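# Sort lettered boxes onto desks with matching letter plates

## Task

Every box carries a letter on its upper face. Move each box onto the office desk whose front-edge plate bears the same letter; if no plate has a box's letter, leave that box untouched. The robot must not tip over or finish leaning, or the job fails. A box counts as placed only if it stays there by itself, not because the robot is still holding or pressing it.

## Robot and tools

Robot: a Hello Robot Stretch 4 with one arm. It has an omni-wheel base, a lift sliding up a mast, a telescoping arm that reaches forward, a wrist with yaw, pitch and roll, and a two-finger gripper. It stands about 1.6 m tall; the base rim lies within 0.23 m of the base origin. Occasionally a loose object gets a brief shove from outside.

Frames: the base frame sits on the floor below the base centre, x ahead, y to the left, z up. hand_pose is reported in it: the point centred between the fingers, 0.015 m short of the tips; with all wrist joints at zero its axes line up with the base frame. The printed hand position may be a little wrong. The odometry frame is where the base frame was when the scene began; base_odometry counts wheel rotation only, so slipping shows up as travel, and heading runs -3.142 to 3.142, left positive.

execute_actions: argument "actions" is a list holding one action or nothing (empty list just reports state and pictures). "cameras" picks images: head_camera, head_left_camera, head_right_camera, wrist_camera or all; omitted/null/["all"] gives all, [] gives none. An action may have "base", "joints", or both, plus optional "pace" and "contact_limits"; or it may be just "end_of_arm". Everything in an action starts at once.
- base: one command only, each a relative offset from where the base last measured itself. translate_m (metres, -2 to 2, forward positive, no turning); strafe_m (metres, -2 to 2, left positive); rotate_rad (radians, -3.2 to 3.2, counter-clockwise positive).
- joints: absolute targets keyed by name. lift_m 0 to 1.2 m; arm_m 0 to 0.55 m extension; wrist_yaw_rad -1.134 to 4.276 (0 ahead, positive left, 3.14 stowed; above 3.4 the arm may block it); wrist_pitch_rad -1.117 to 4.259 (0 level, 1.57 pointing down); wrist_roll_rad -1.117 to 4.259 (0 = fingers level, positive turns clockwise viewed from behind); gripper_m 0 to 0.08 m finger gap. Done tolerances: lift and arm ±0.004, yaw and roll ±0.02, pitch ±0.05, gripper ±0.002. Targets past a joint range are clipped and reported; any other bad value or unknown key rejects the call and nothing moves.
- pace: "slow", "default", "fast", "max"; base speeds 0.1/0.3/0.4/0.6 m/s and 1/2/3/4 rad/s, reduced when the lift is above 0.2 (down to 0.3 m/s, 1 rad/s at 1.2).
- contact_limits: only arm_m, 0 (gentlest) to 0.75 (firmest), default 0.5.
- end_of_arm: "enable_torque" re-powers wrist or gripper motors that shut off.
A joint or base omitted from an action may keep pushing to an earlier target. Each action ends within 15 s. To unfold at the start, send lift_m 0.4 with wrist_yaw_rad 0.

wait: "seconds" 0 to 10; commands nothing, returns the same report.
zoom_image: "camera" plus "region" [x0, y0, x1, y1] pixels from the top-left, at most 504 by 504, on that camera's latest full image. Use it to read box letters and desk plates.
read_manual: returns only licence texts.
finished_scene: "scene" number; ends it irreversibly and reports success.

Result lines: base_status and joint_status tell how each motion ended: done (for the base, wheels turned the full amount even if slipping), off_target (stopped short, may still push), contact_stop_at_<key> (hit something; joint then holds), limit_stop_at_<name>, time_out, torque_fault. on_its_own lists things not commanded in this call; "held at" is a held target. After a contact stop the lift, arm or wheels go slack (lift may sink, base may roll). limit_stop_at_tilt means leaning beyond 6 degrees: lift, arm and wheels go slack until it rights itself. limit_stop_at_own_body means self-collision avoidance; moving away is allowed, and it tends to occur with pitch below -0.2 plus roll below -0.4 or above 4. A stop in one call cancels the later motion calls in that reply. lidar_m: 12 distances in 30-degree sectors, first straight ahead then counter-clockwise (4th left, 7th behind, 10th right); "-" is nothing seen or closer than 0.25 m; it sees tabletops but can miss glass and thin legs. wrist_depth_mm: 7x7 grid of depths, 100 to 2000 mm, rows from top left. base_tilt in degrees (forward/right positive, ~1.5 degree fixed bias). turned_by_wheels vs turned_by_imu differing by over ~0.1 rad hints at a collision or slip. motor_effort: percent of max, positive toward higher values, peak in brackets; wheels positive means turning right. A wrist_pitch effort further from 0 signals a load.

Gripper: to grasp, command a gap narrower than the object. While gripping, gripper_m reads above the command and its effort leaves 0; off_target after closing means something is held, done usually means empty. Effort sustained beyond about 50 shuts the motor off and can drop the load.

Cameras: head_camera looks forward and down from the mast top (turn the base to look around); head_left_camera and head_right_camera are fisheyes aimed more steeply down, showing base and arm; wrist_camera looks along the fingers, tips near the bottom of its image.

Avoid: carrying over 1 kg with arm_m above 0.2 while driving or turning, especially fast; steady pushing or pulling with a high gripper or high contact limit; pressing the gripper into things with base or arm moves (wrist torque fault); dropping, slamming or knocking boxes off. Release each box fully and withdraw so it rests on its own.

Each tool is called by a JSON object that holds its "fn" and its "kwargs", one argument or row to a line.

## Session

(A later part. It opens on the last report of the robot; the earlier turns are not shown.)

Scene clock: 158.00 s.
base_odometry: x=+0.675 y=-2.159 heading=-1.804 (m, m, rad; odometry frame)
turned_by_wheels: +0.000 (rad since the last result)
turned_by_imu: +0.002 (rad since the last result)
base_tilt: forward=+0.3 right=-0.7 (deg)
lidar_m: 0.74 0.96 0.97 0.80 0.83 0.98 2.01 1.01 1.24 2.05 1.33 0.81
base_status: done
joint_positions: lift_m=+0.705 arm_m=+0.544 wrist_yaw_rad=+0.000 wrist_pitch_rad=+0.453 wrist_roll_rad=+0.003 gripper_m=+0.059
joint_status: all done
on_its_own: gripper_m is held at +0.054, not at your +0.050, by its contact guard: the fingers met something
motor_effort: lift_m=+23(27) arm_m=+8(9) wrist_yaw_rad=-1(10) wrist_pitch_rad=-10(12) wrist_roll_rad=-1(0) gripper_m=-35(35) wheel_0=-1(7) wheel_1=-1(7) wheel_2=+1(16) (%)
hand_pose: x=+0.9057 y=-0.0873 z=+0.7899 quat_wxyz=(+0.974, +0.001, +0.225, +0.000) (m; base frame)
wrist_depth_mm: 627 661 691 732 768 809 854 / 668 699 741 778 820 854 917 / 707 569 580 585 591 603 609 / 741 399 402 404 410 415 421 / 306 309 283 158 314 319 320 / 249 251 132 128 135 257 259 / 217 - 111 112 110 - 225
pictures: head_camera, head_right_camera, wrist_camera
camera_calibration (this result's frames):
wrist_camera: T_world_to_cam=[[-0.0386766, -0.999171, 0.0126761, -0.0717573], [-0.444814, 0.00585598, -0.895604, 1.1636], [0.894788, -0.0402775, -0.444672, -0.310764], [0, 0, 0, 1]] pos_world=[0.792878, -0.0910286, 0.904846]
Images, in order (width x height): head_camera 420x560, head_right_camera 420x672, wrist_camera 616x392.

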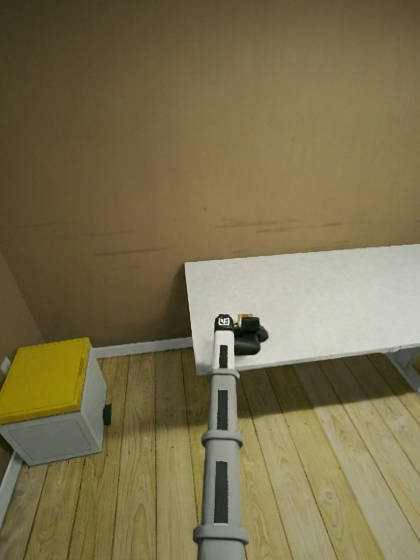

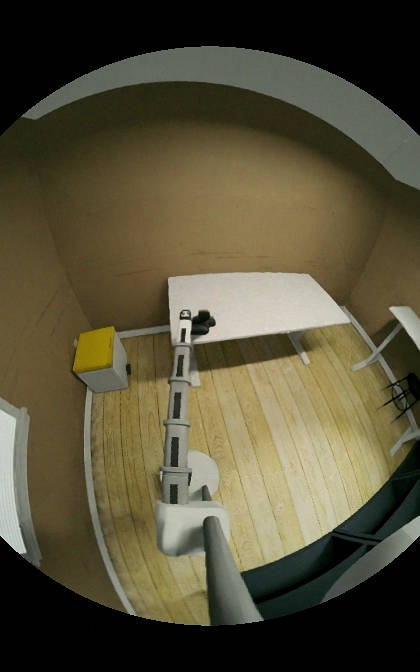

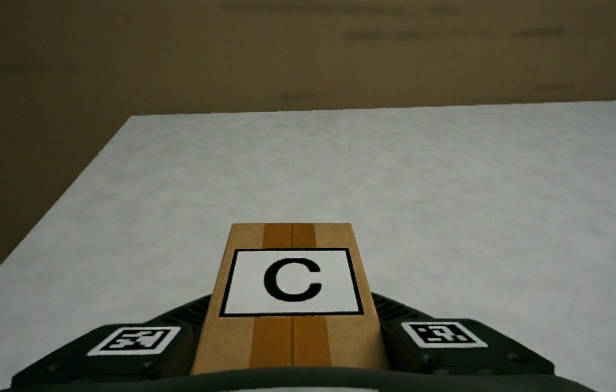

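{"fn": "zoom_image", "kwargs": {
  "camera": "head_camera",
  "region": [360, 325, 420, 375]
}}

{"fn": "execute_actions", "kwargs": {
  "actions": [
    {"joints": {"lift_m": 0.668}}
  ],
  "cameras": ["wrist_camera"]
}}

Region (360, 325, 420, 375) of head_camera's 420x560 image, scaled by 8.400, with more detail than that image has.

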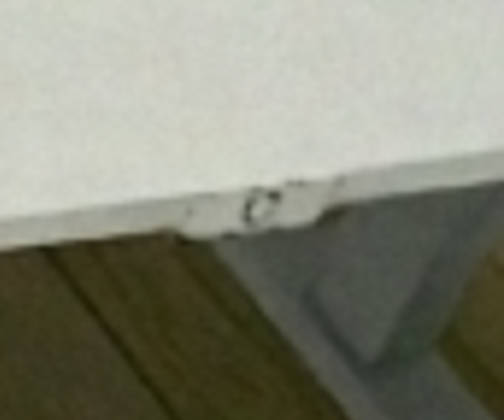

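Scene clock: 160.57 s.
base_odometry: x=+0.675 y=-2.159 heading=-1.804 (m, m, rad; odometry frame)
turned_by_wheels: +0.000 (rad since the last result)
turned_by_imu: +0.001 (rad since the last result)
base_tilt: forward=+0.3 right=-0.7 (deg)
lidar_m: 0.73 0.94 0.96 0.80 0.83 1.04 2.02 1.00 1.22 2.03 1.34 0.80
base_status: not commanded
joint_positions: lift_m=+0.668 arm_m=+0.544 wrist_yaw_rad=+0.000 wrist_pitch_rad=+0.453 wrist_roll_rad=+0.003 gripper_m=+0.059
joint_status: all done
on_its_own: gripper_m is held at +0.054, not at your +0.050, by its contact guard: the fingers met something
motor_effort: lift_m=+18(22) arm_m=+8(8) wrist_yaw_rad=-1(1) wrist_pitch_rad=-11(11) wrist_roll_rad=+0(0) gripper_m=-34(35) wheel_0=-1(1) wheel_1=-1(1) wheel_2=+1(1) (%)
hand_pose: x=+0.9057 y=-0.0873 z=+0.7533 quat_wxyz=(+0.974, +0.001, +0.225, +0.000) (m; base frame)
wrist_depth_mm: 634 661 691 723 768 809 854 / 668 691 707 759 798 831 891 / 707 455 462 469 477 484 488 / 315 320 324 327 330 334 338 / 245 247 227 158 252 255 257 / 199 201 132 128 135 206 208 / 174 - 111 112 110 - 179
pictures: wrist_camera
camera_calibration (this result's frames):
wrist_camera: T_world_to_cam=[[-0.0386766, -0.999171, 0.0126777, -0.0712948], [-0.444846, 0.00585601, -0.895588, 1.13084], [0.894772, -0.0402779, -0.444704, -0.326997], [0, 0, 0, 1]] pos_world=[0.792879, -0.0910287, 0.868252]
Images, in order (width x height): wrist_camera 616x392.

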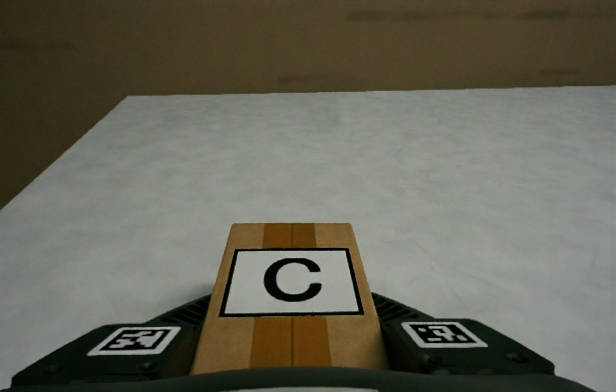

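{"fn": "execute_actions", "kwargs": {
  "actions": [
    {"joints": {"lift_m": 0.663, "gripper_m": 0.08}}
  ],
  "cameras": ["wrist_camera"]
}}

Scene clock: 162.70 s.
base_odometry: x=+0.675 y=-2.159 heading=-1.804 (m, m, rad; odometry frame)
turned_by_wheels: +0.000 (rad since the last result)
turned_by_imu: +0.001 (rad since the last result)
base_tilt: forward=+0.2 right=-0.7 (deg)
lidar_m: 0.74 0.98 0.95 0.81 0.83 1.01 1.97 0.99 1.22 2.02 1.32 0.82
base_status: not commanded
joint_positions: lift_m=+0.663 arm_m=+0.544 wrist_yaw_rad=+0.000 wrist_pitch_rad=+0.453 wrist_roll_rad=+0.003 gripper_m=+0.080
joint_status: all done
motor_effort: lift_m=+17(17) arm_m=+8(8) wrist_yaw_rad=-1(1) wrist_pitch_rad=-9(10) wrist_roll_rad=-1(1) gripper_m=+4(33) wheel_0=-1(1) wheel_1=-1(1) wheel_2=+1(1) (%)
hand_pose: x=+0.9058 y=-0.0873 z=+0.7484 quat_wxyz=(+0.974, +0.001, +0.225, +0.000) (m; base frame)
wrist_depth_mm: 634 661 691 723 768 798 854 / 668 683 715 759 788 831 904 / 699 442 449 455 462 473 473 / 307 309 314 317 320 324 327 / 237 239 220 158 246 248 250 / 193 195 132 128 140 200 202 / - - 113 112 113 - -
pictures: wrist_camera
camera_calibration (this result's frames):
wrist_camera: T_world_to_cam=[[-0.0387045, -0.99917, 0.0126633, -0.0711999], [-0.444543, 0.00586766, -0.895738, 1.12631], [0.894921, -0.0402985, -0.444402, -0.329563], [0, 0, 0, 1]] pos_world=[0.792871, -0.0910305, 0.863323]
Images, in order (width x height): wrist_camera 616x392.

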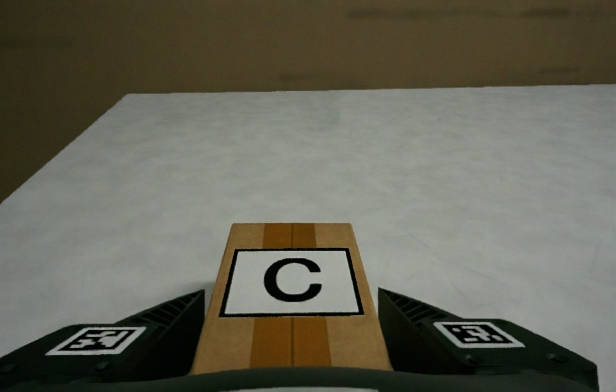

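{"fn": "execute_actions", "kwargs": {
  "actions": [
    {"joints": {"arm_m": 0.28}, "pace": "max"}
  ],
  "cameras": ["wrist_camera"]
}}

Scene clock: 199.07 s.
base_odometry: x=+0.675 y=-2.159 heading=-1.804 (m, m, rad; odometry frame)
turned_by_wheels: +0.000 (rad since the last result)
turned_by_imu: +0.002 (rad since the last result)
base_tilt: forward=+0.2 right=-0.7 (deg)
lidar_m: 0.71 0.93 0.96 0.81 0.81 1.03 2.01 1.01 1.22 2.02 1.33 0.80
base_status: not commanded
joint_positions: lift_m=+0.663 arm_m=+0.281 wrist_yaw_rad=+0.000 wrist_pitch_rad=+0.453 wrist_roll_rad=+0.003 gripper_m=+0.080
joint_status: all done
motor_effort: lift_m=+17(17) arm_m=-8(9) wrist_yaw_rad=+1(0) wrist_pitch_rad=-8(9) wrist_roll_rad=-2(1) gripper_m=+4(4) wheel_0=-1(1) wheel_1=-1(1) wheel_2=+1(1) (%)
hand_pose: x=+0.6435 y=-0.0875 z=+0.7484 quat_wxyz=(+0.974, +0.002, +0.224, +0.000) (m; base frame)
wrist_depth_mm: 842 878 917 976 1025 1060 1138 / 891 917 798 820 842 854 878 / 946 488 452 353 466 473 480 / 1008 314 317 319 322 325 342 / 264 265 281 1281 1366 1430 1499 / 1138 1160 1118 1205 159 1205 1229 / - - 831 1025 140 - 1060
pictures: wrist_camera
camera_calibration (this result's frames):
wrist_camera: T_world_to_cam=[[-0.0393006, -0.999147, 0.0126529, -0.0810703], [-0.444302, 0.00613138, -0.895856, 1.00973], [0.895015, -0.0408294, -0.444164, -0.0951465], [0, 0, 0, 1]] pos_world=[0.530598, -0.091077, 0.863342]
Images, in order (width x height): wrist_camera 616x392.

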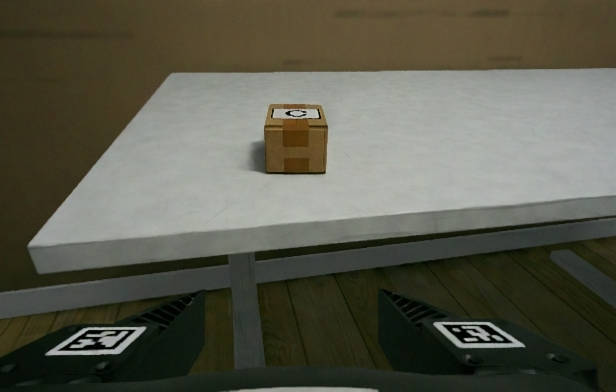

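{"fn": "execute_actions", "kwargs": {
  "actions": [
    {"base": {"rotate_rad": -1.565}, "joints": {"arm_m": 0.38, "lift_m": 0.2, "wrist_pitch_rad": -0.1}, "pace": "max"}
  ],
  "cameras": ["wrist_camera", "head_camera", "head_right_camera"]
}}

Scene clock: 206.23 s.
base_odometry: x=+0.675 y=-2.159 heading=+2.914 (m, m, rad; odometry frame)
turned_by_wheels: -1.565 (rad since the last result)
turned_by_imu: -1.568 (rad since the last result)
base_tilt: forward=+0.3 right=-0.7 (deg)
lidar_m: 2.04 1.28 0.80 0.69 0.98 0.96 0.83 0.83 1.00 1.23 0.99 1.22
base_status: done
joint_positions: lift_m=+0.200 arm_m=+0.379 wrist_yaw_rad=+0.000 wrist_pitch_rad=-0.097 wrist_roll_rad=+0.003 gripper_m=+0.080
joint_status: all done
motor_effort: lift_m=+19(20) arm_m=+6(8) wrist_yaw_rad=+1(4) wrist_pitch_rad=-9(16) wrist_roll_rad=-1(1) gripper_m=+4(4) wheel_0=-2(10) wheel_1=+0(9) wheel_2=-2(11) (%)
hand_pose: x=+0.7615 y=-0.0874 z=+0.3989 quat_wxyz=(+0.999, +0.002, -0.048, +0.000) (m; base frame)
wrist_depth_mm: - - - - - 1576 1042 / - - - - - 1499 1308 / - - - 1921 1983 1576 1397 / - - - - - 1537 1366 / 1983 - - - - 1537 1397 / 1808 1921 1756 1756 159 1464 1308 / - - 1160 1255 140 - 1025
pictures: head_camera, head_right_camera, wrist_camera
camera_calibration (this result's frames):
wrist_camera: T_world_to_cam=[[-0.0400418, -0.999152, -0.00962727, -0.0625416], [0.0890903, 0.00602659, -0.996005, 0.38278], [0.995218, -0.0407396, 0.0887734, -0.644838], [0, 0, 0, 1]] pos_world=[0.605148, -0.0910659, 0.437893]
Images, in order (width x height): head_camera 420x560, head_right_camera 420x672, wrist_camera 616x392.

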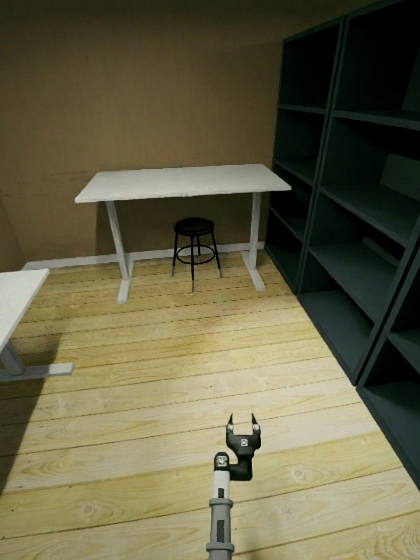

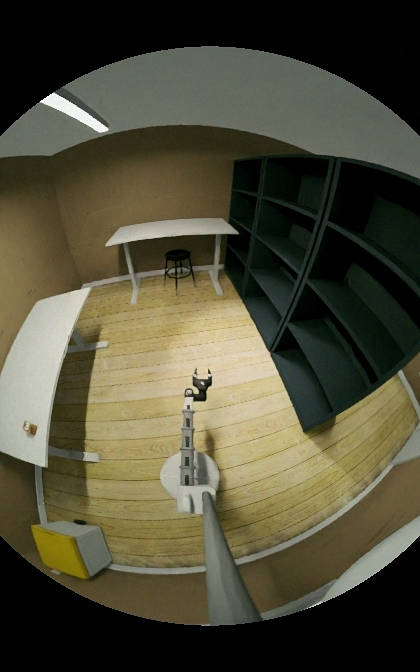

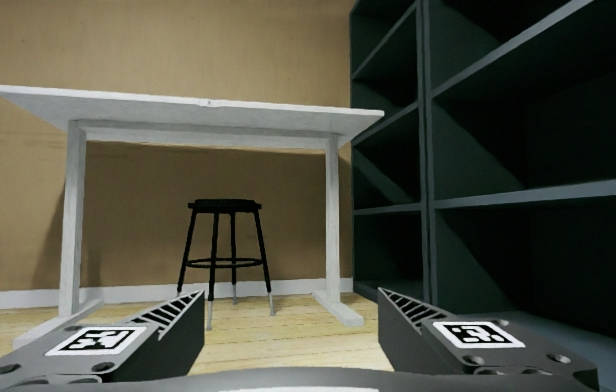

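{"fn": "zoom_image", "kwargs": {
  "camera": "wrist_camera",
  "region": [185, 88, 235, 118]
}}

{"fn": "zoom_image", "kwargs": {
  "camera": "head_camera",
  "region": [165, 180, 210, 210]
}}

Region (185, 88, 235, 118) of wrist_camera's 616x392 image, scaled by 10.080; it fills the top 302 rows of this view, and the rest is white.

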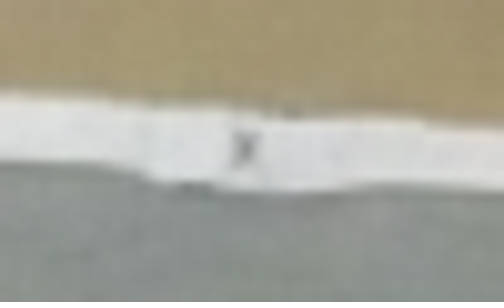

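Region (165, 180, 210, 210) of head_camera's 420x560 image, scaled by 11.200, with more detail than that image has.

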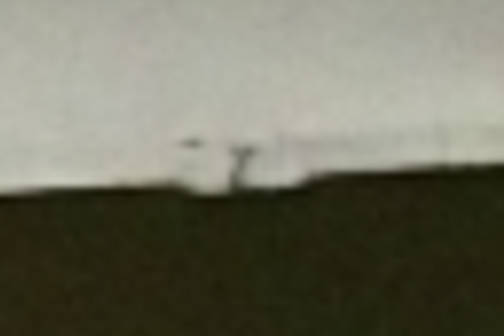

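{"fn": "zoom_image", "kwargs": {
  "camera": "wrist_camera",
  "region": [200, 96, 220, 110]
}}

{"fn": "zoom_image", "kwargs": {
  "camera": "head_camera",
  "region": [178, 189, 194, 201]
}}

Region (200, 96, 220, 110) of wrist_camera's 616x392 image, scaled by 25.200; it fills the top 353 rows of this view, and the rest is white.

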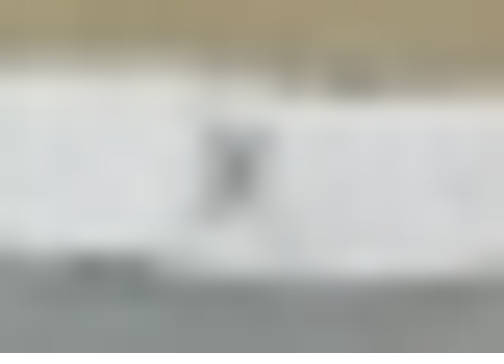

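Region (178, 189, 194, 201) of head_camera's 420x560 image, scaled by 31.500, with more detail than that image has; it fills the top 378 rows of this view, and the rest is white.

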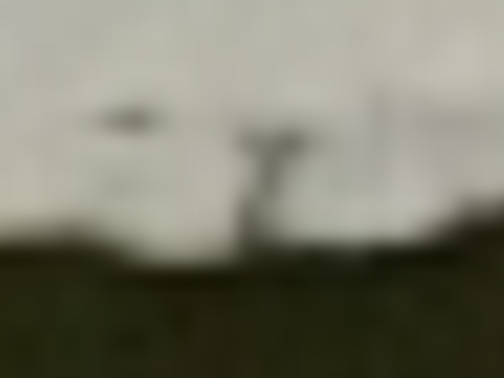

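{"fn": "execute_actions", "kwargs": {
  "actions": [
    {"base": {"strafe_m": -1.78}, "joints": {"arm_m": 0.0, "wrist_yaw_rad": -1.13, "wrist_pitch_rad": 0.1}, "pace": "max"}
  ],
  "cameras": ["head_camera", "head_left_camera"]
}}

Scene clock: 221.00 s.
base_odometry: x=+1.077 y=-0.425 heading=+2.914 (m, m, rad; odometry frame)
turned_by_wheels: +0.000 (rad since the last result)
turned_by_imu: +0.008 (rad since the last result)
base_tilt: forward=+0.2 right=-0.7 (deg)
lidar_m: 2.39 0.44 0.52 2.55 0.99 0.57 0.53 0.51 0.58 1.15 1.45 1.72
base_status: done
joint_positions: lift_m=+0.200 arm_m=+0.001 wrist_yaw_rad=-1.130 wrist_pitch_rad=+0.103 wrist_roll_rad=+0.003 gripper_m=+0.080
joint_status: all done
motor_effort: lift_m=+19(19) arm_m=-8(9) wrist_yaw_rad=+1(8) wrist_pitch_rad=-9(10) wrist_roll_rad=-2(1) gripper_m=+4(4) wheel_0=+1(14) wheel_1=+2(16) wheel_2=-1(1) (%)
hand_pose: x=+0.1835 y=-0.2286 z=+0.3565 quat_wxyz=(+0.843, +0.029, +0.043, -0.535) (m; base frame)
wrist_depth_mm: 1576 1499 1430 1336 1255 1205 1160 / 1618 1499 1430 1366 1281 1229 1182 / 1661 1537 1464 1397 1308 1229 1182 / 1708 1576 1499 1397 1336 1255 1229 / 1576 1537 1464 1430 1366 1281 1229 / 1008 1008 946 1025 159 1042 1042 / - - 741 788 140 - -
pictures: head_camera, head_left_camera
Images, in order (width x height): head_camera 420x560, head_left_camera 420x672.

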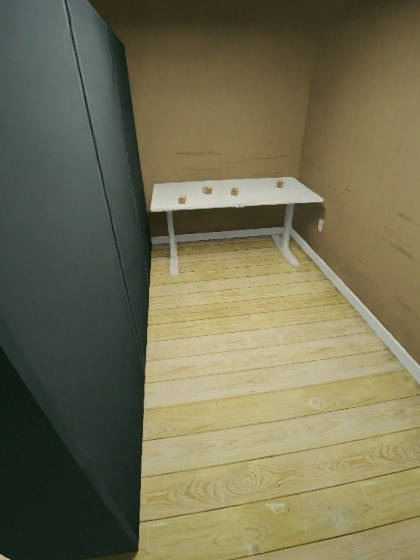

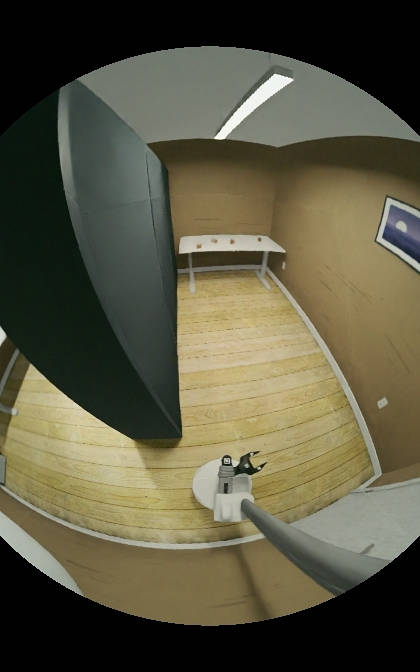

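{"fn": "zoom_image", "kwargs": {
  "camera": "head_left_camera",
  "region": [150, 410, 280, 530]
}}

Region (150, 410, 280, 530) of head_left_camera's 420x672 image, scaled by 3.877, with more detail than that image has; it fills the top 465 rows of this view, and the rest is white.

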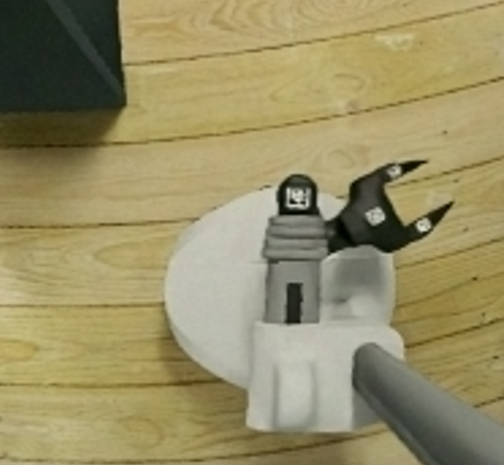

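{"fn": "zoom_image", "kwargs": {
  "camera": "head_camera",
  "region": [140, 165, 330, 225]
}}

Region (140, 165, 330, 225) of head_camera's 420x560 image, scaled by 2.653, with more detail than that image has; it fills the top 159 rows of this view, and the rest is white.

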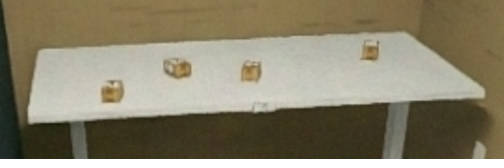

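{"fn": "execute_actions", "kwargs": {
  "actions": [
    {"base": {"translate_m": 1.88}, "joints": {"arm_m": 0.45, "lift_m": 0.73, "wrist_yaw_rad": 0.6, "wrist_pitch_rad": 0.45}, "pace": "max"}
  ],
  "cameras": ["head_camera", "wrist_camera"]
}}

Scene clock: 254.33 s.
base_odometry: x=-0.754 y=-0.001 heading=+2.914 (m, m, rad; odometry frame)
turned_by_wheels: +0.000 (rad since the last result)
turned_by_imu: +0.001 (rad since the last result)
base_tilt: forward=+0.2 right=-0.7 (deg)
lidar_m: 0.55 0.55 0.65 0.57 0.59 0.74 1.43 1.96 1.22 1.07 1.00 0.61
base_status: done
joint_positions: lift_m=+0.730 arm_m=+0.449 wrist_yaw_rad=+0.600 wrist_pitch_rad=+0.452 wrist_roll_rad=+0.003 gripper_m=+0.080
joint_status: all done
motor_effort: lift_m=+22(26) arm_m=+8(9) wrist_yaw_rad=+1(10) wrist_pitch_rad=-8(9) wrist_roll_rad=-1(1) gripper_m=+3(4) wheel_0=+0(9) wheel_1=+0(8) wheel_2=+2(15) (%)
hand_pose: x=+0.8268 y=+0.0358 z=+0.8151 quat_wxyz=(+0.931, -0.065, +0.215, +0.288) (m; base frame)
wrist_depth_mm: 732 788 715 654 597 559 517 / 759 854 768 699 634 585 549 / 654 654 661 668 661 621 580 / 455 455 462 466 469 473 477 / 351 338 296 357 362 364 366 / 286 252 263 290 159 293 296 / - - 243 252 140 - -
pictures: head_camera, wrist_camera
camera_calibration (this result's frames):
wrist_camera: T_world_to_cam=[[0.531653, -0.846869, 0.0125889, -0.428999], [-0.36994, -0.245563, -0.896015, 1.0978], [0.761899, 0.471712, -0.443845, -0.13303], [0, 0, 0, 1]] pos_world=[0.735554, -0.030975, 0.930002]
Images, in order (width x height): head_camera 420x560, wrist_camera 616x392.

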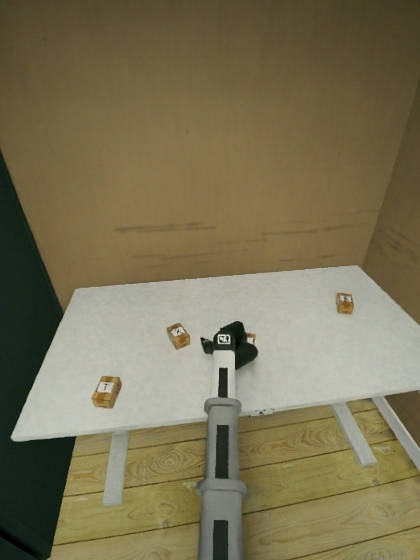

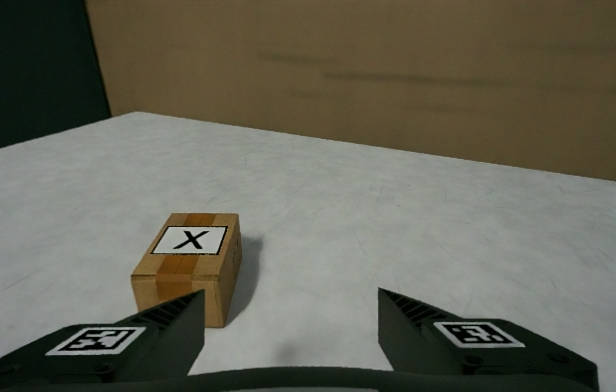

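{"fn": "zoom_image", "kwargs": {
  "camera": "wrist_camera",
  "region": [110, 195, 280, 335]
}}

Region (110, 195, 280, 335) of wrist_camera's 616x392 image, scaled by 2.965; it fills the top 415 rows of this view, and the rest is white.

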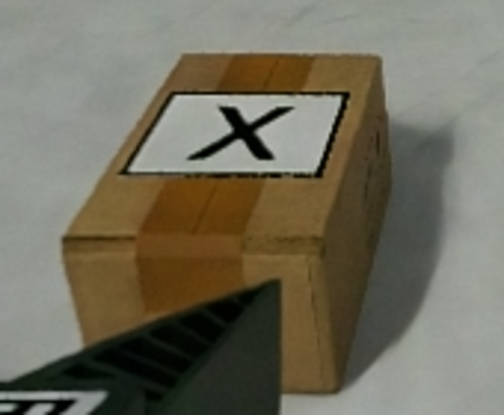

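{"fn": "execute_actions", "kwargs": {
  "actions": [
    {"base": {"strafe_m": 0.138}, "joints": {"arm_m": 0.507, "lift_m": 0.72}, "pace": "max"}
  ],
  "cameras": ["wrist_camera"]
}}

Scene clock: 261.67 s.
base_odometry: x=-0.785 y=-0.136 heading=+2.914 (m, m, rad; odometry frame)
turned_by_wheels: +0.000 (rad since the last result)
turned_by_imu: +0.001 (rad since the last result)
base_tilt: forward=+0.3 right=-0.7 (deg)
lidar_m: 0.51 0.53 0.52 0.44 0.45 0.58 1.10 2.23 1.37 1.21 0.94 0.58
base_status: done
joint_positions: lift_m=+0.720 arm_m=+0.506 wrist_yaw_rad=+0.600 wrist_pitch_rad=+0.453 wrist_roll_rad=+0.003 gripper_m=+0.080
joint_status: all done
motor_effort: lift_m=+20(20) arm_m=+8(10) wrist_yaw_rad=+1(1) wrist_pitch_rad=-9(10) wrist_roll_rad=-1(1) gripper_m=+4(3) wheel_0=+2(11) wheel_1=-1(9) wheel_2=+1(0) (%)
hand_pose: x=+0.8837 y=+0.0358 z=+0.8052 quat_wxyz=(+0.931, -0.065, +0.215, +0.288) (m; base frame)
wrist_depth_mm: 621 699 627 569 525 488 455 / 634 741 676 609 554 512 477 / 627 621 627 627 585 544 508 / 433 436 439 442 449 449 459 / 334 336 338 340 342 345 347 / 272 272 264 206 159 278 281 / - - 185 179 140 - -
pictures: wrist_camera
camera_calibration (this result's frames):
wrist_camera: T_world_to_cam=[[0.531855, -0.846742, 0.0126014, -0.459293], [-0.370113, -0.245808, -0.895876, 1.11003], [0.761674, 0.471812, -0.444124, -0.180376], [0, 0, 0, 1]] pos_world=[0.792504, -0.030944, 0.920131]
Images, in order (width x height): wrist_camera 616x392.

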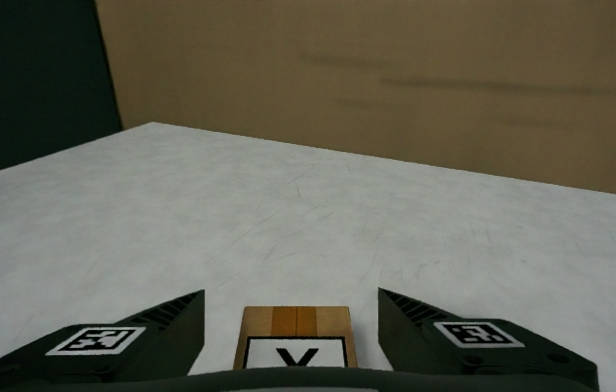

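{"fn": "execute_actions", "kwargs": {
  "actions": [
    {"joints": {"lift_m": 0.663}, "pace": "max"}
  ],
  "cameras": ["wrist_camera"]
}}

{"fn": "execute_actions", "kwargs": {
  "actions": [
    {"joints": {"gripper_m": 0.05}, "pace": "max"}
  ],
  "cameras": ["wrist_camera", "head_camera"]
}}

Scene clock: 265.60 s.
base_odometry: x=-0.785 y=-0.136 heading=+2.914 (m, m, rad; odometry frame)
turned_by_wheels: +0.000 (rad since the last result)
turned_by_imu: +0.001 (rad since the last result)
base_tilt: forward=+0.3 right=-0.7 (deg)
lidar_m: 0.51 0.52 0.49 0.44 0.45 0.55 1.11 2.25 1.36 1.16 0.97 0.61
base_status: not commanded
joint_positions: lift_m=+0.663 arm_m=+0.506 wrist_yaw_rad=+0.600 wrist_pitch_rad=+0.453 wrist_roll_rad=+0.003 gripper_m=+0.080
joint_status: all done
motor_effort: lift_m=+19(19) arm_m=+8(8) wrist_yaw_rad=+0(0) wrist_pitch_rad=-9(9) wrist_roll_rad=-1(2) gripper_m=+4(4) wheel_0=+2(2) wheel_1=-1(1) wheel_2=+0(1) (%)
hand_pose: x=+0.8837 y=+0.0358 z=+0.7483 quat_wxyz=(+0.931, -0.065, +0.215, +0.288) (m; base frame)
wrist_depth_mm: 627 691 627 569 525 488 455 / 640 723 668 609 554 512 480 / 439 442 452 455 466 469 484 / 309 312 314 317 319 322 325 / 238 239 221 158 244 246 248 / 195 195 132 128 140 200 200 / - - 113 111 113 - -
pictures: wrist_camera
camera_calibration (this result's frames):
wrist_camera: T_world_to_cam=[[0.531853, -0.846743, 0.0126035, -0.458584], [-0.37016, -0.245838, -0.895849, 1.05907], [0.761652, 0.471794, -0.44418, -0.205595], [0, 0, 0, 1]] pos_world=[0.792518, -0.0309436, 0.863229]
Images, in order (width x height): wrist_camera 616x392.

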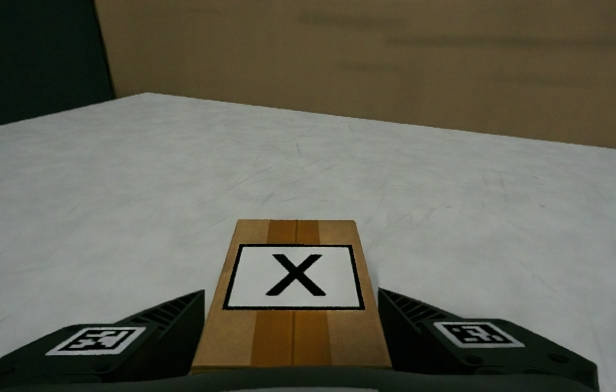

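Scene clock: 266.63 s.
base_odometry: x=-0.785 y=-0.136 heading=+2.914 (m, m, rad; odometry frame)
turned_by_wheels: +0.000 (rad since the last result)
turned_by_imu: +0.000 (rad since the last result)
base_tilt: forward=+0.3 right=-0.8 (deg)
lidar_m: 0.52 0.52 0.51 0.45 0.46 0.56 1.10 2.21 1.38 1.19 0.95 0.55
base_status: not commanded
joint_positions: lift_m=+0.663 arm_m=+0.506 wrist_yaw_rad=+0.600 wrist_pitch_rad=+0.453 wrist_roll_rad=+0.003 gripper_m=+0.059
joint_status: gripper_m off_target (ended at +0.059, target +0.050)
on_its_own: gripper_m is held at +0.054, not at your +0.050, by its contact guard: the fingers met something
motor_effort: lift_m=+19(19) arm_m=+8(8) wrist_yaw_rad=+0(0) wrist_pitch_rad=-9(8) wrist_roll_rad=+0(1) gripper_m=-35(36) wheel_0=+1(1) wheel_1=-1(1) wheel_2=+1(1) (%)
hand_pose: x=+0.8837 y=+0.0358 z=+0.7483 quat_wxyz=(+0.931, -0.065, +0.215, +0.288) (m; base frame)
wrist_depth_mm: 621 691 627 569 525 488 452 / 634 723 661 609 559 512 480 / 439 445 452 459 462 466 484 / 309 312 314 319 320 324 325 / 238 240 220 158 245 247 249 / 194 196 132 128 134 200 201 / 169 - 111 111 110 - 175
pictures: head_camera, wrist_camera
camera_calibration (this result's frames):
wrist_camera: T_world_to_cam=[[0.531853, -0.846743, 0.0126013, -0.458582], [-0.370161, -0.245836, -0.895849, 1.05908], [0.761652, 0.471795, -0.44418, -0.205596], [0, 0, 0, 1]] pos_world=[0.792519, -0.0309436, 0.863229]
Images, in order (width x height): head_camera 420x560, wrist_camera 616x392.

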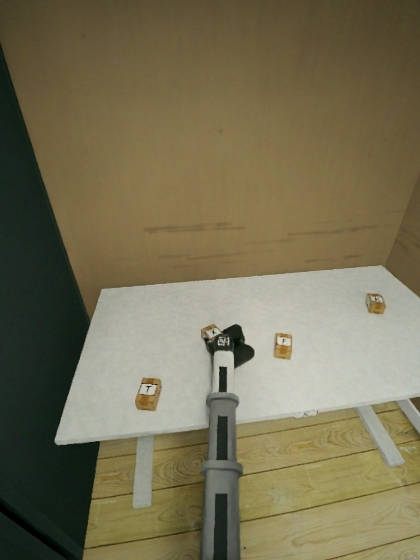

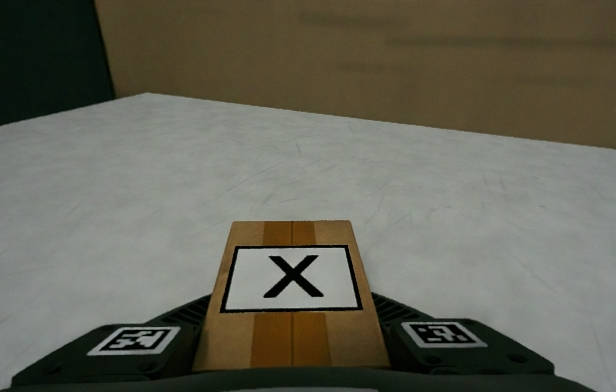

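{"fn": "execute_actions", "kwargs": {
  "actions": [
    {"base": {"rotate_rad": 0.18}, "joints": {"lift_m": 0.735}, "pace": "max"}
  ],
  "cameras": ["wrist_camera", "head_camera"]
}}

Scene clock: 288.37 s.
base_odometry: x=-0.785 y=-0.135 heading=+3.094 (m, m, rad; odometry frame)
turned_by_wheels: +0.180 (rad since the last result)
turned_by_imu: +0.182 (rad since the last result)
base_tilt: forward=+0.2 right=-0.7 (deg)
lidar_m: 0.52 0.57 0.47 0.43 0.46 0.67 2.37 1.74 1.26 1.21 0.72 0.53
base_status: done
joint_positions: lift_m=+0.735 arm_m=+0.506 wrist_yaw_rad=+0.600 wrist_pitch_rad=+0.453 wrist_roll_rad=+0.003 gripper_m=+0.059
joint_status: all done
on_its_own: gripper_m is held at +0.054, not at your +0.050, by its contact guard: the fingers met something
motor_effort: lift_m=+23(26) arm_m=+8(8) wrist_yaw_rad=+0(4) wrist_pitch_rad=-10(13) wrist_roll_rad=-1(2) gripper_m=-35(35) wheel_0=-1(8) wheel_1=+1(7) wheel_2=+1(6) (%)
hand_pose: x=+0.8837 y=+0.0359 z=+0.8199 quat_wxyz=(+0.931, -0.065, +0.215, +0.288) (m; base frame)
wrist_depth_mm: 439 530 654 603 530 473 433 / 455 549 691 647 559 496 452 / 473 574 707 654 597 525 473 / 484 500 473 477 477 484 484 / 357 359 330 158 366 370 373 / 291 293 132 128 134 298 300 / 253 - 111 111 110 - 260
pictures: head_camera, wrist_camera
camera_calibration (this result's frames):
wrist_camera: T_world_to_cam=[[0.532095, -0.846591, 0.0126206, -0.459689], [-0.370399, -0.246154, -0.895663, 1.12328], [0.761367, 0.471903, -0.444554, -0.173265], [0, 0, 0, 1]] pos_world=[0.792577, -0.0309058, 0.934853]
Images, in order (width x height): head_camera 420x560, wrist_camera 616x392.

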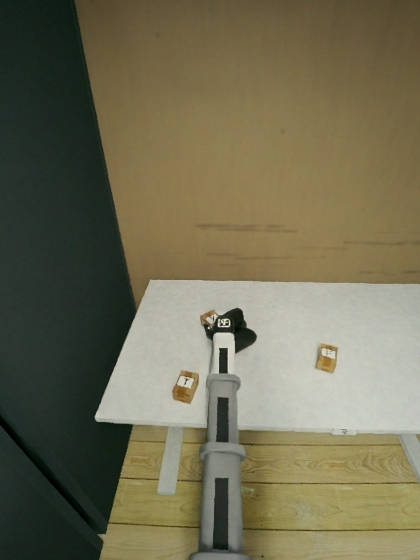

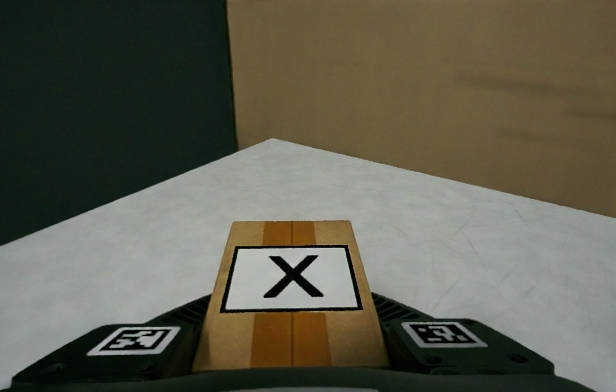

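{"fn": "execute_actions", "kwargs": {
  "actions": [
    {"base": {"translate_m": -1.77}, "joints": {"arm_m": 0.0, "wrist_yaw_rad": -1.13}, "pace": "max"}
  ],
  "cameras": ["head_left_camera", "head_camera"]
}}

Scene clock: 295.63 s.
base_odometry: x=+0.983 y=-0.220 heading=+3.094 (m, m, rad; odometry frame)
turned_by_wheels: +0.000 (rad since the last result)
turned_by_imu: +0.003 (rad since the last result)
base_tilt: forward=+0.2 right=-0.7 (deg)
lidar_m: 1.86 0.67 0.53 2.60 0.92 0.62 0.58 0.58 0.80 1.21 1.30 1.75
base_status: done
joint_positions: lift_m=+0.735 arm_m=+0.001 wrist_yaw_rad=-1.130 wrist_pitch_rad=+0.454 wrist_roll_rad=+0.003 gripper_m=+0.059
joint_status: all done
on_its_own: gripper_m is held at +0.054, not at your +0.050, by its contact guard: the fingers met something
motor_effort: lift_m=+23(23) arm_m=-8(10) wrist_yaw_rad=+1(8) wrist_pitch_rad=-11(11) wrist_roll_rad=-1(2) gripper_m=-35(35) wheel_0=+0(6) wheel_1=+2(7) wheel_2=-2(11) (%)
hand_pose: x=+0.1748 y=-0.2102 z=+0.8199 quat_wxyz=(+0.823, +0.122, +0.189, -0.522) (m; base frame)
wrist_depth_mm: 1618 1430 1281 1160 1060 976 904 / 1756 1537 1397 1255 1118 1025 960 / 1983 1708 1464 1308 1182 1098 1008 / 1983 1808 1576 1430 1255 1160 1060 / 1576 1576 1464 158 1336 1229 1118 / 1281 1281 132 128 134 1255 1205 / 1098 - 111 111 110 - 1160
pictures: head_camera, head_left_camera
Images, in order (width x height): head_camera 420x560, head_left_camera 420x672.

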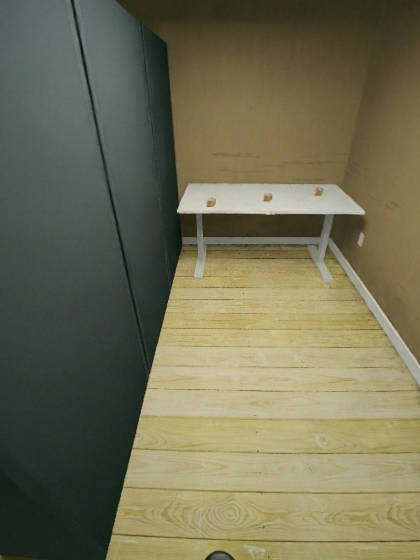

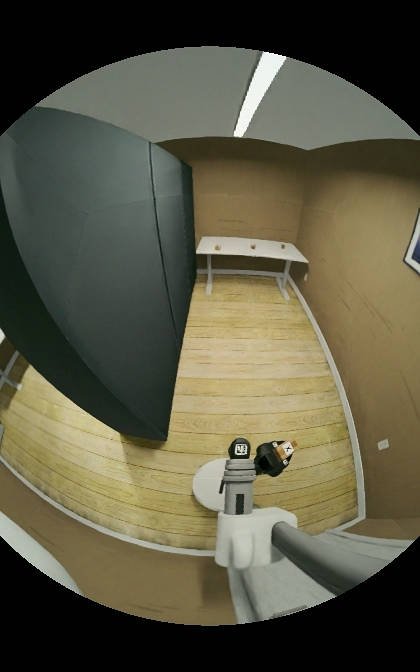

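{"fn": "execute_actions", "kwargs": {
  "actions": [
    {"base": {"strafe_m": 1.26}, "joints": {"lift_m": 0.25}, "pace": "max"}
  ],
  "cameras": ["head_right_camera", "head_camera"]
}}

Scene clock: 304.97 s.
base_odometry: x=+0.923 y=-1.478 heading=+3.094 (m, m, rad; odometry frame)
turned_by_wheels: +0.000 (rad since the last result)
turned_by_imu: +0.000 (rad since the last result)
base_tilt: forward=+0.2 right=-0.7 (deg)
lidar_m: 1.29 2.05 1.49 1.46 0.91 0.62 0.60 0.66 0.91 2.25 0.45 0.45
base_status: done
joint_positions: lift_m=+0.250 arm_m=+0.001 wrist_yaw_rad=-1.130 wrist_pitch_rad=+0.454 wrist_roll_rad=+0.003 gripper_m=+0.059
joint_status: all done
on_its_own: gripper_m is held at +0.054, not at your +0.050, by its contact guard: the fingers met something
motor_effort: lift_m=+19(21) arm_m=-8(8) wrist_yaw_rad=+1(1) wrist_pitch_rad=-11(12) wrist_roll_rad=-2(1) gripper_m=-35(35) wheel_0=+2(11) wheel_1=-2(11) wheel_2=+0(1) (%)
hand_pose: x=+0.1748 y=-0.2102 z=+0.3351 quat_wxyz=(+0.823, +0.122, +0.189, -0.522) (m; base frame)
wrist_depth_mm: 917 842 279 424 - - 1921 / 976 917 297 452 - - 1983 / 991 991 315 488 1499 1499 1537 / 820 820 345 535 1025 1025 1060 / 621 627 349 158 778 788 798 / 564 512 132 128 134 640 647 / 535 - 111 111 110 - 554
pictures: head_camera, head_right_camera
Images, in order (width x height): head_camera 420x560, head_right_camera 420x672.

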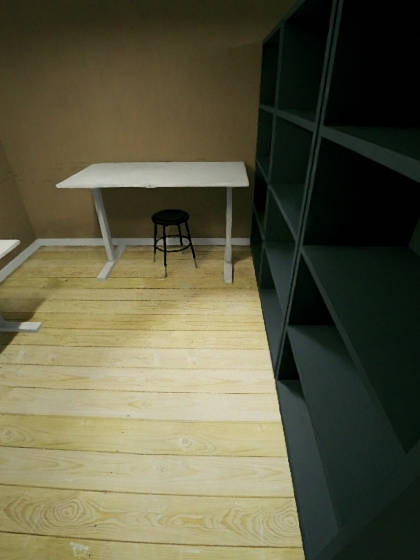

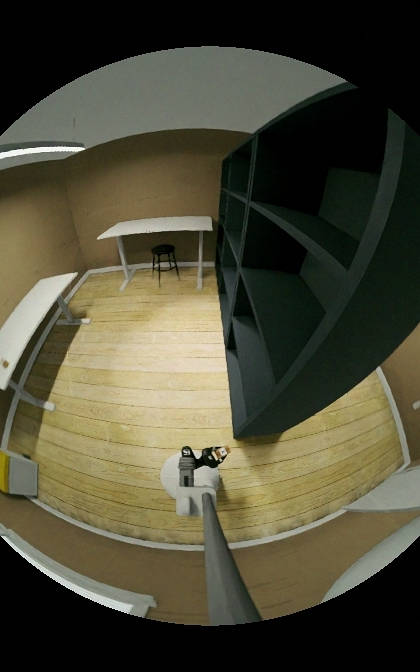

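{"fn": "execute_actions", "kwargs": {
  "actions": [
    {"base": {"translate_m": 1.52}, "joints": {"lift_m": 0.93, "arm_m": 0.545, "wrist_yaw_rad": 0.5}, "pace": "max"}
  ],
  "cameras": ["wrist_camera", "head_camera"]
}}

Scene clock: 318.97 s.
base_odometry: x=-0.596 y=-1.406 heading=+3.094 (m, m, rad; odometry frame)
turned_by_wheels: +0.000 (rad since the last result)
turned_by_imu: +0.002 (rad since the last result)
base_tilt: forward=+0.3 right=-0.6 (deg)
lidar_m: 0.69 0.75 1.06 1.42 1.47 2.29 2.11 0.45 0.31 0.28 0.31 0.38
base_status: done
joint_positions: lift_m=+0.930 arm_m=+0.544 wrist_yaw_rad=+0.500 wrist_pitch_rad=+0.453 wrist_roll_rad=+0.003 gripper_m=+0.059
joint_status: all done
on_its_own: gripper_m is held at +0.054, not at your +0.050, by its contact guard: the fingers met something
motor_effort: lift_m=+23(27) arm_m=+7(9) wrist_yaw_rad=+1(9) wrist_pitch_rad=-10(12) wrist_roll_rad=-1(1) gripper_m=-35(35) wheel_0=-1(7) wheel_1=+0(8) wheel_2=+2(14) (%)
hand_pose: x=+0.9242 y=+0.0149 z=+1.0149 quat_wxyz=(+0.944, -0.054, +0.218, +0.241) (m; base frame)
wrist_depth_mm: 1138 991 866 768 691 634 585 / 946 976 891 809 732 668 609 / 549 554 559 569 585 585 627 / 387 389 394 399 402 407 407 / 298 300 277 158 307 309 310 / 244 245 132 128 134 250 252 / 211 - 111 111 110 - 219
pictures: head_camera, wrist_camera
camera_calibration (this result's frames):
wrist_camera: T_world_to_cam=[[0.444646, -0.895618, 0.0125978, -0.419872], [-0.393241, -0.20783, -0.895639, 1.32832], [0.804768, 0.393288, -0.444604, -0.146476], [0, 0, 0, 1]] pos_world=[0.826923, -0.0423725, 1.12986]
Images, in order (width x height): head_camera 420x560, wrist_camera 616x392.

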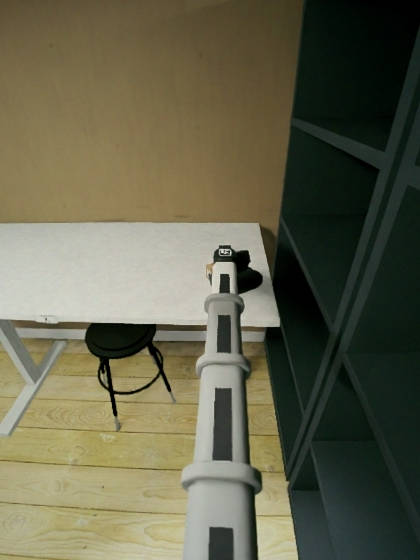

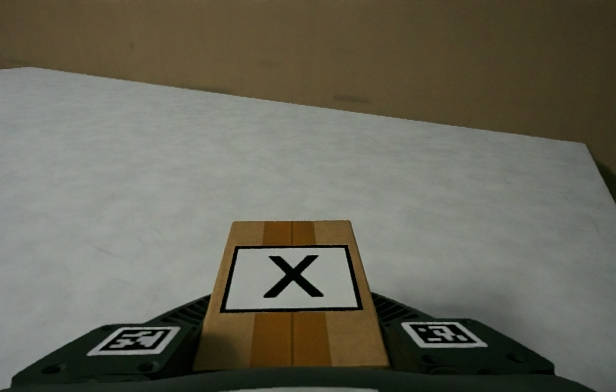

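{"fn": "zoom_image", "kwargs": {
  "camera": "head_camera",
  "region": [20, 300, 80, 340]
}}

Region (20, 300, 80, 340) of head_camera's 420x560 image, scaled by 8.400, with more detail than that image has.

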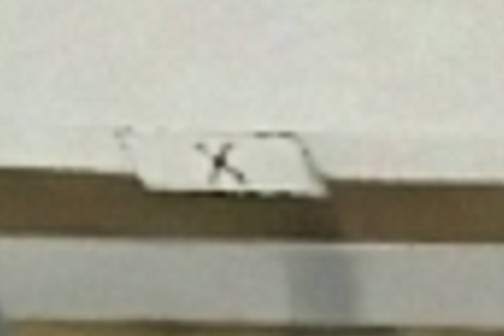

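{"fn": "execute_actions", "kwargs": {
  "actions": [
    {"joints": {"lift_m": 0.894}, "pace": "fast"}
  ],
  "cameras": ["wrist_camera"]
}}

Scene clock: 322.63 s.
base_odometry: x=-0.596 y=-1.406 heading=+3.094 (m, m, rad; odometry frame)
turned_by_wheels: +0.000 (rad since the last result)
turned_by_imu: +0.001 (rad since the last result)
base_tilt: forward=+0.3 right=-0.7 (deg)
lidar_m: 0.71 0.77 1.08 1.42 1.50 2.26 2.15 0.44 0.30 0.27 0.29 0.42
base_status: not commanded
joint_positions: lift_m=+0.894 arm_m=+0.544 wrist_yaw_rad=+0.500 wrist_pitch_rad=+0.453 wrist_roll_rad=+0.003 gripper_m=+0.059
joint_status: all done
on_its_own: gripper_m is held at +0.054, not at your +0.050, by its contact guard: the fingers met something
motor_effort: lift_m=+18(22) arm_m=+8(8) wrist_yaw_rad=+0(0) wrist_pitch_rad=-11(11) wrist_roll_rad=-1(1) gripper_m=-35(35) wheel_0=+0(1) wheel_1=+0(0) wheel_2=+2(2) (%)
hand_pose: x=+0.9242 y=+0.0149 z=+0.9792 quat_wxyz=(+0.944, -0.054, +0.218, +0.241) (m; base frame)
wrist_depth_mm: 1138 976 866 768 691 634 585 / 750 778 798 788 723 661 615 / 439 445 449 455 462 469 473 / 309 312 314 319 320 324 327 / 238 240 221 158 245 247 249 / 195 195 132 128 134 200 201 / 169 - 111 111 110 - 175
pictures: wrist_camera
camera_calibration (this result's frames):
wrist_camera: T_world_to_cam=[[0.444648, -0.895617, 0.0126045, -0.419433], [-0.393374, -0.207902, -0.895563, 1.29642], [0.804702, 0.393252, -0.444756, -0.162112], [0, 0, 0, 1]] pos_world=[0.826931, -0.0423708, 1.09422]
Images, in order (width x height): wrist_camera 616x392.

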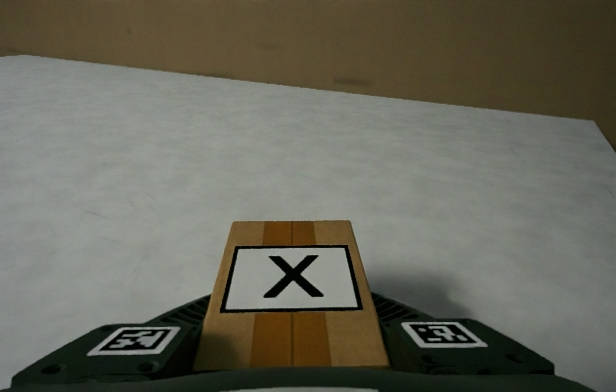

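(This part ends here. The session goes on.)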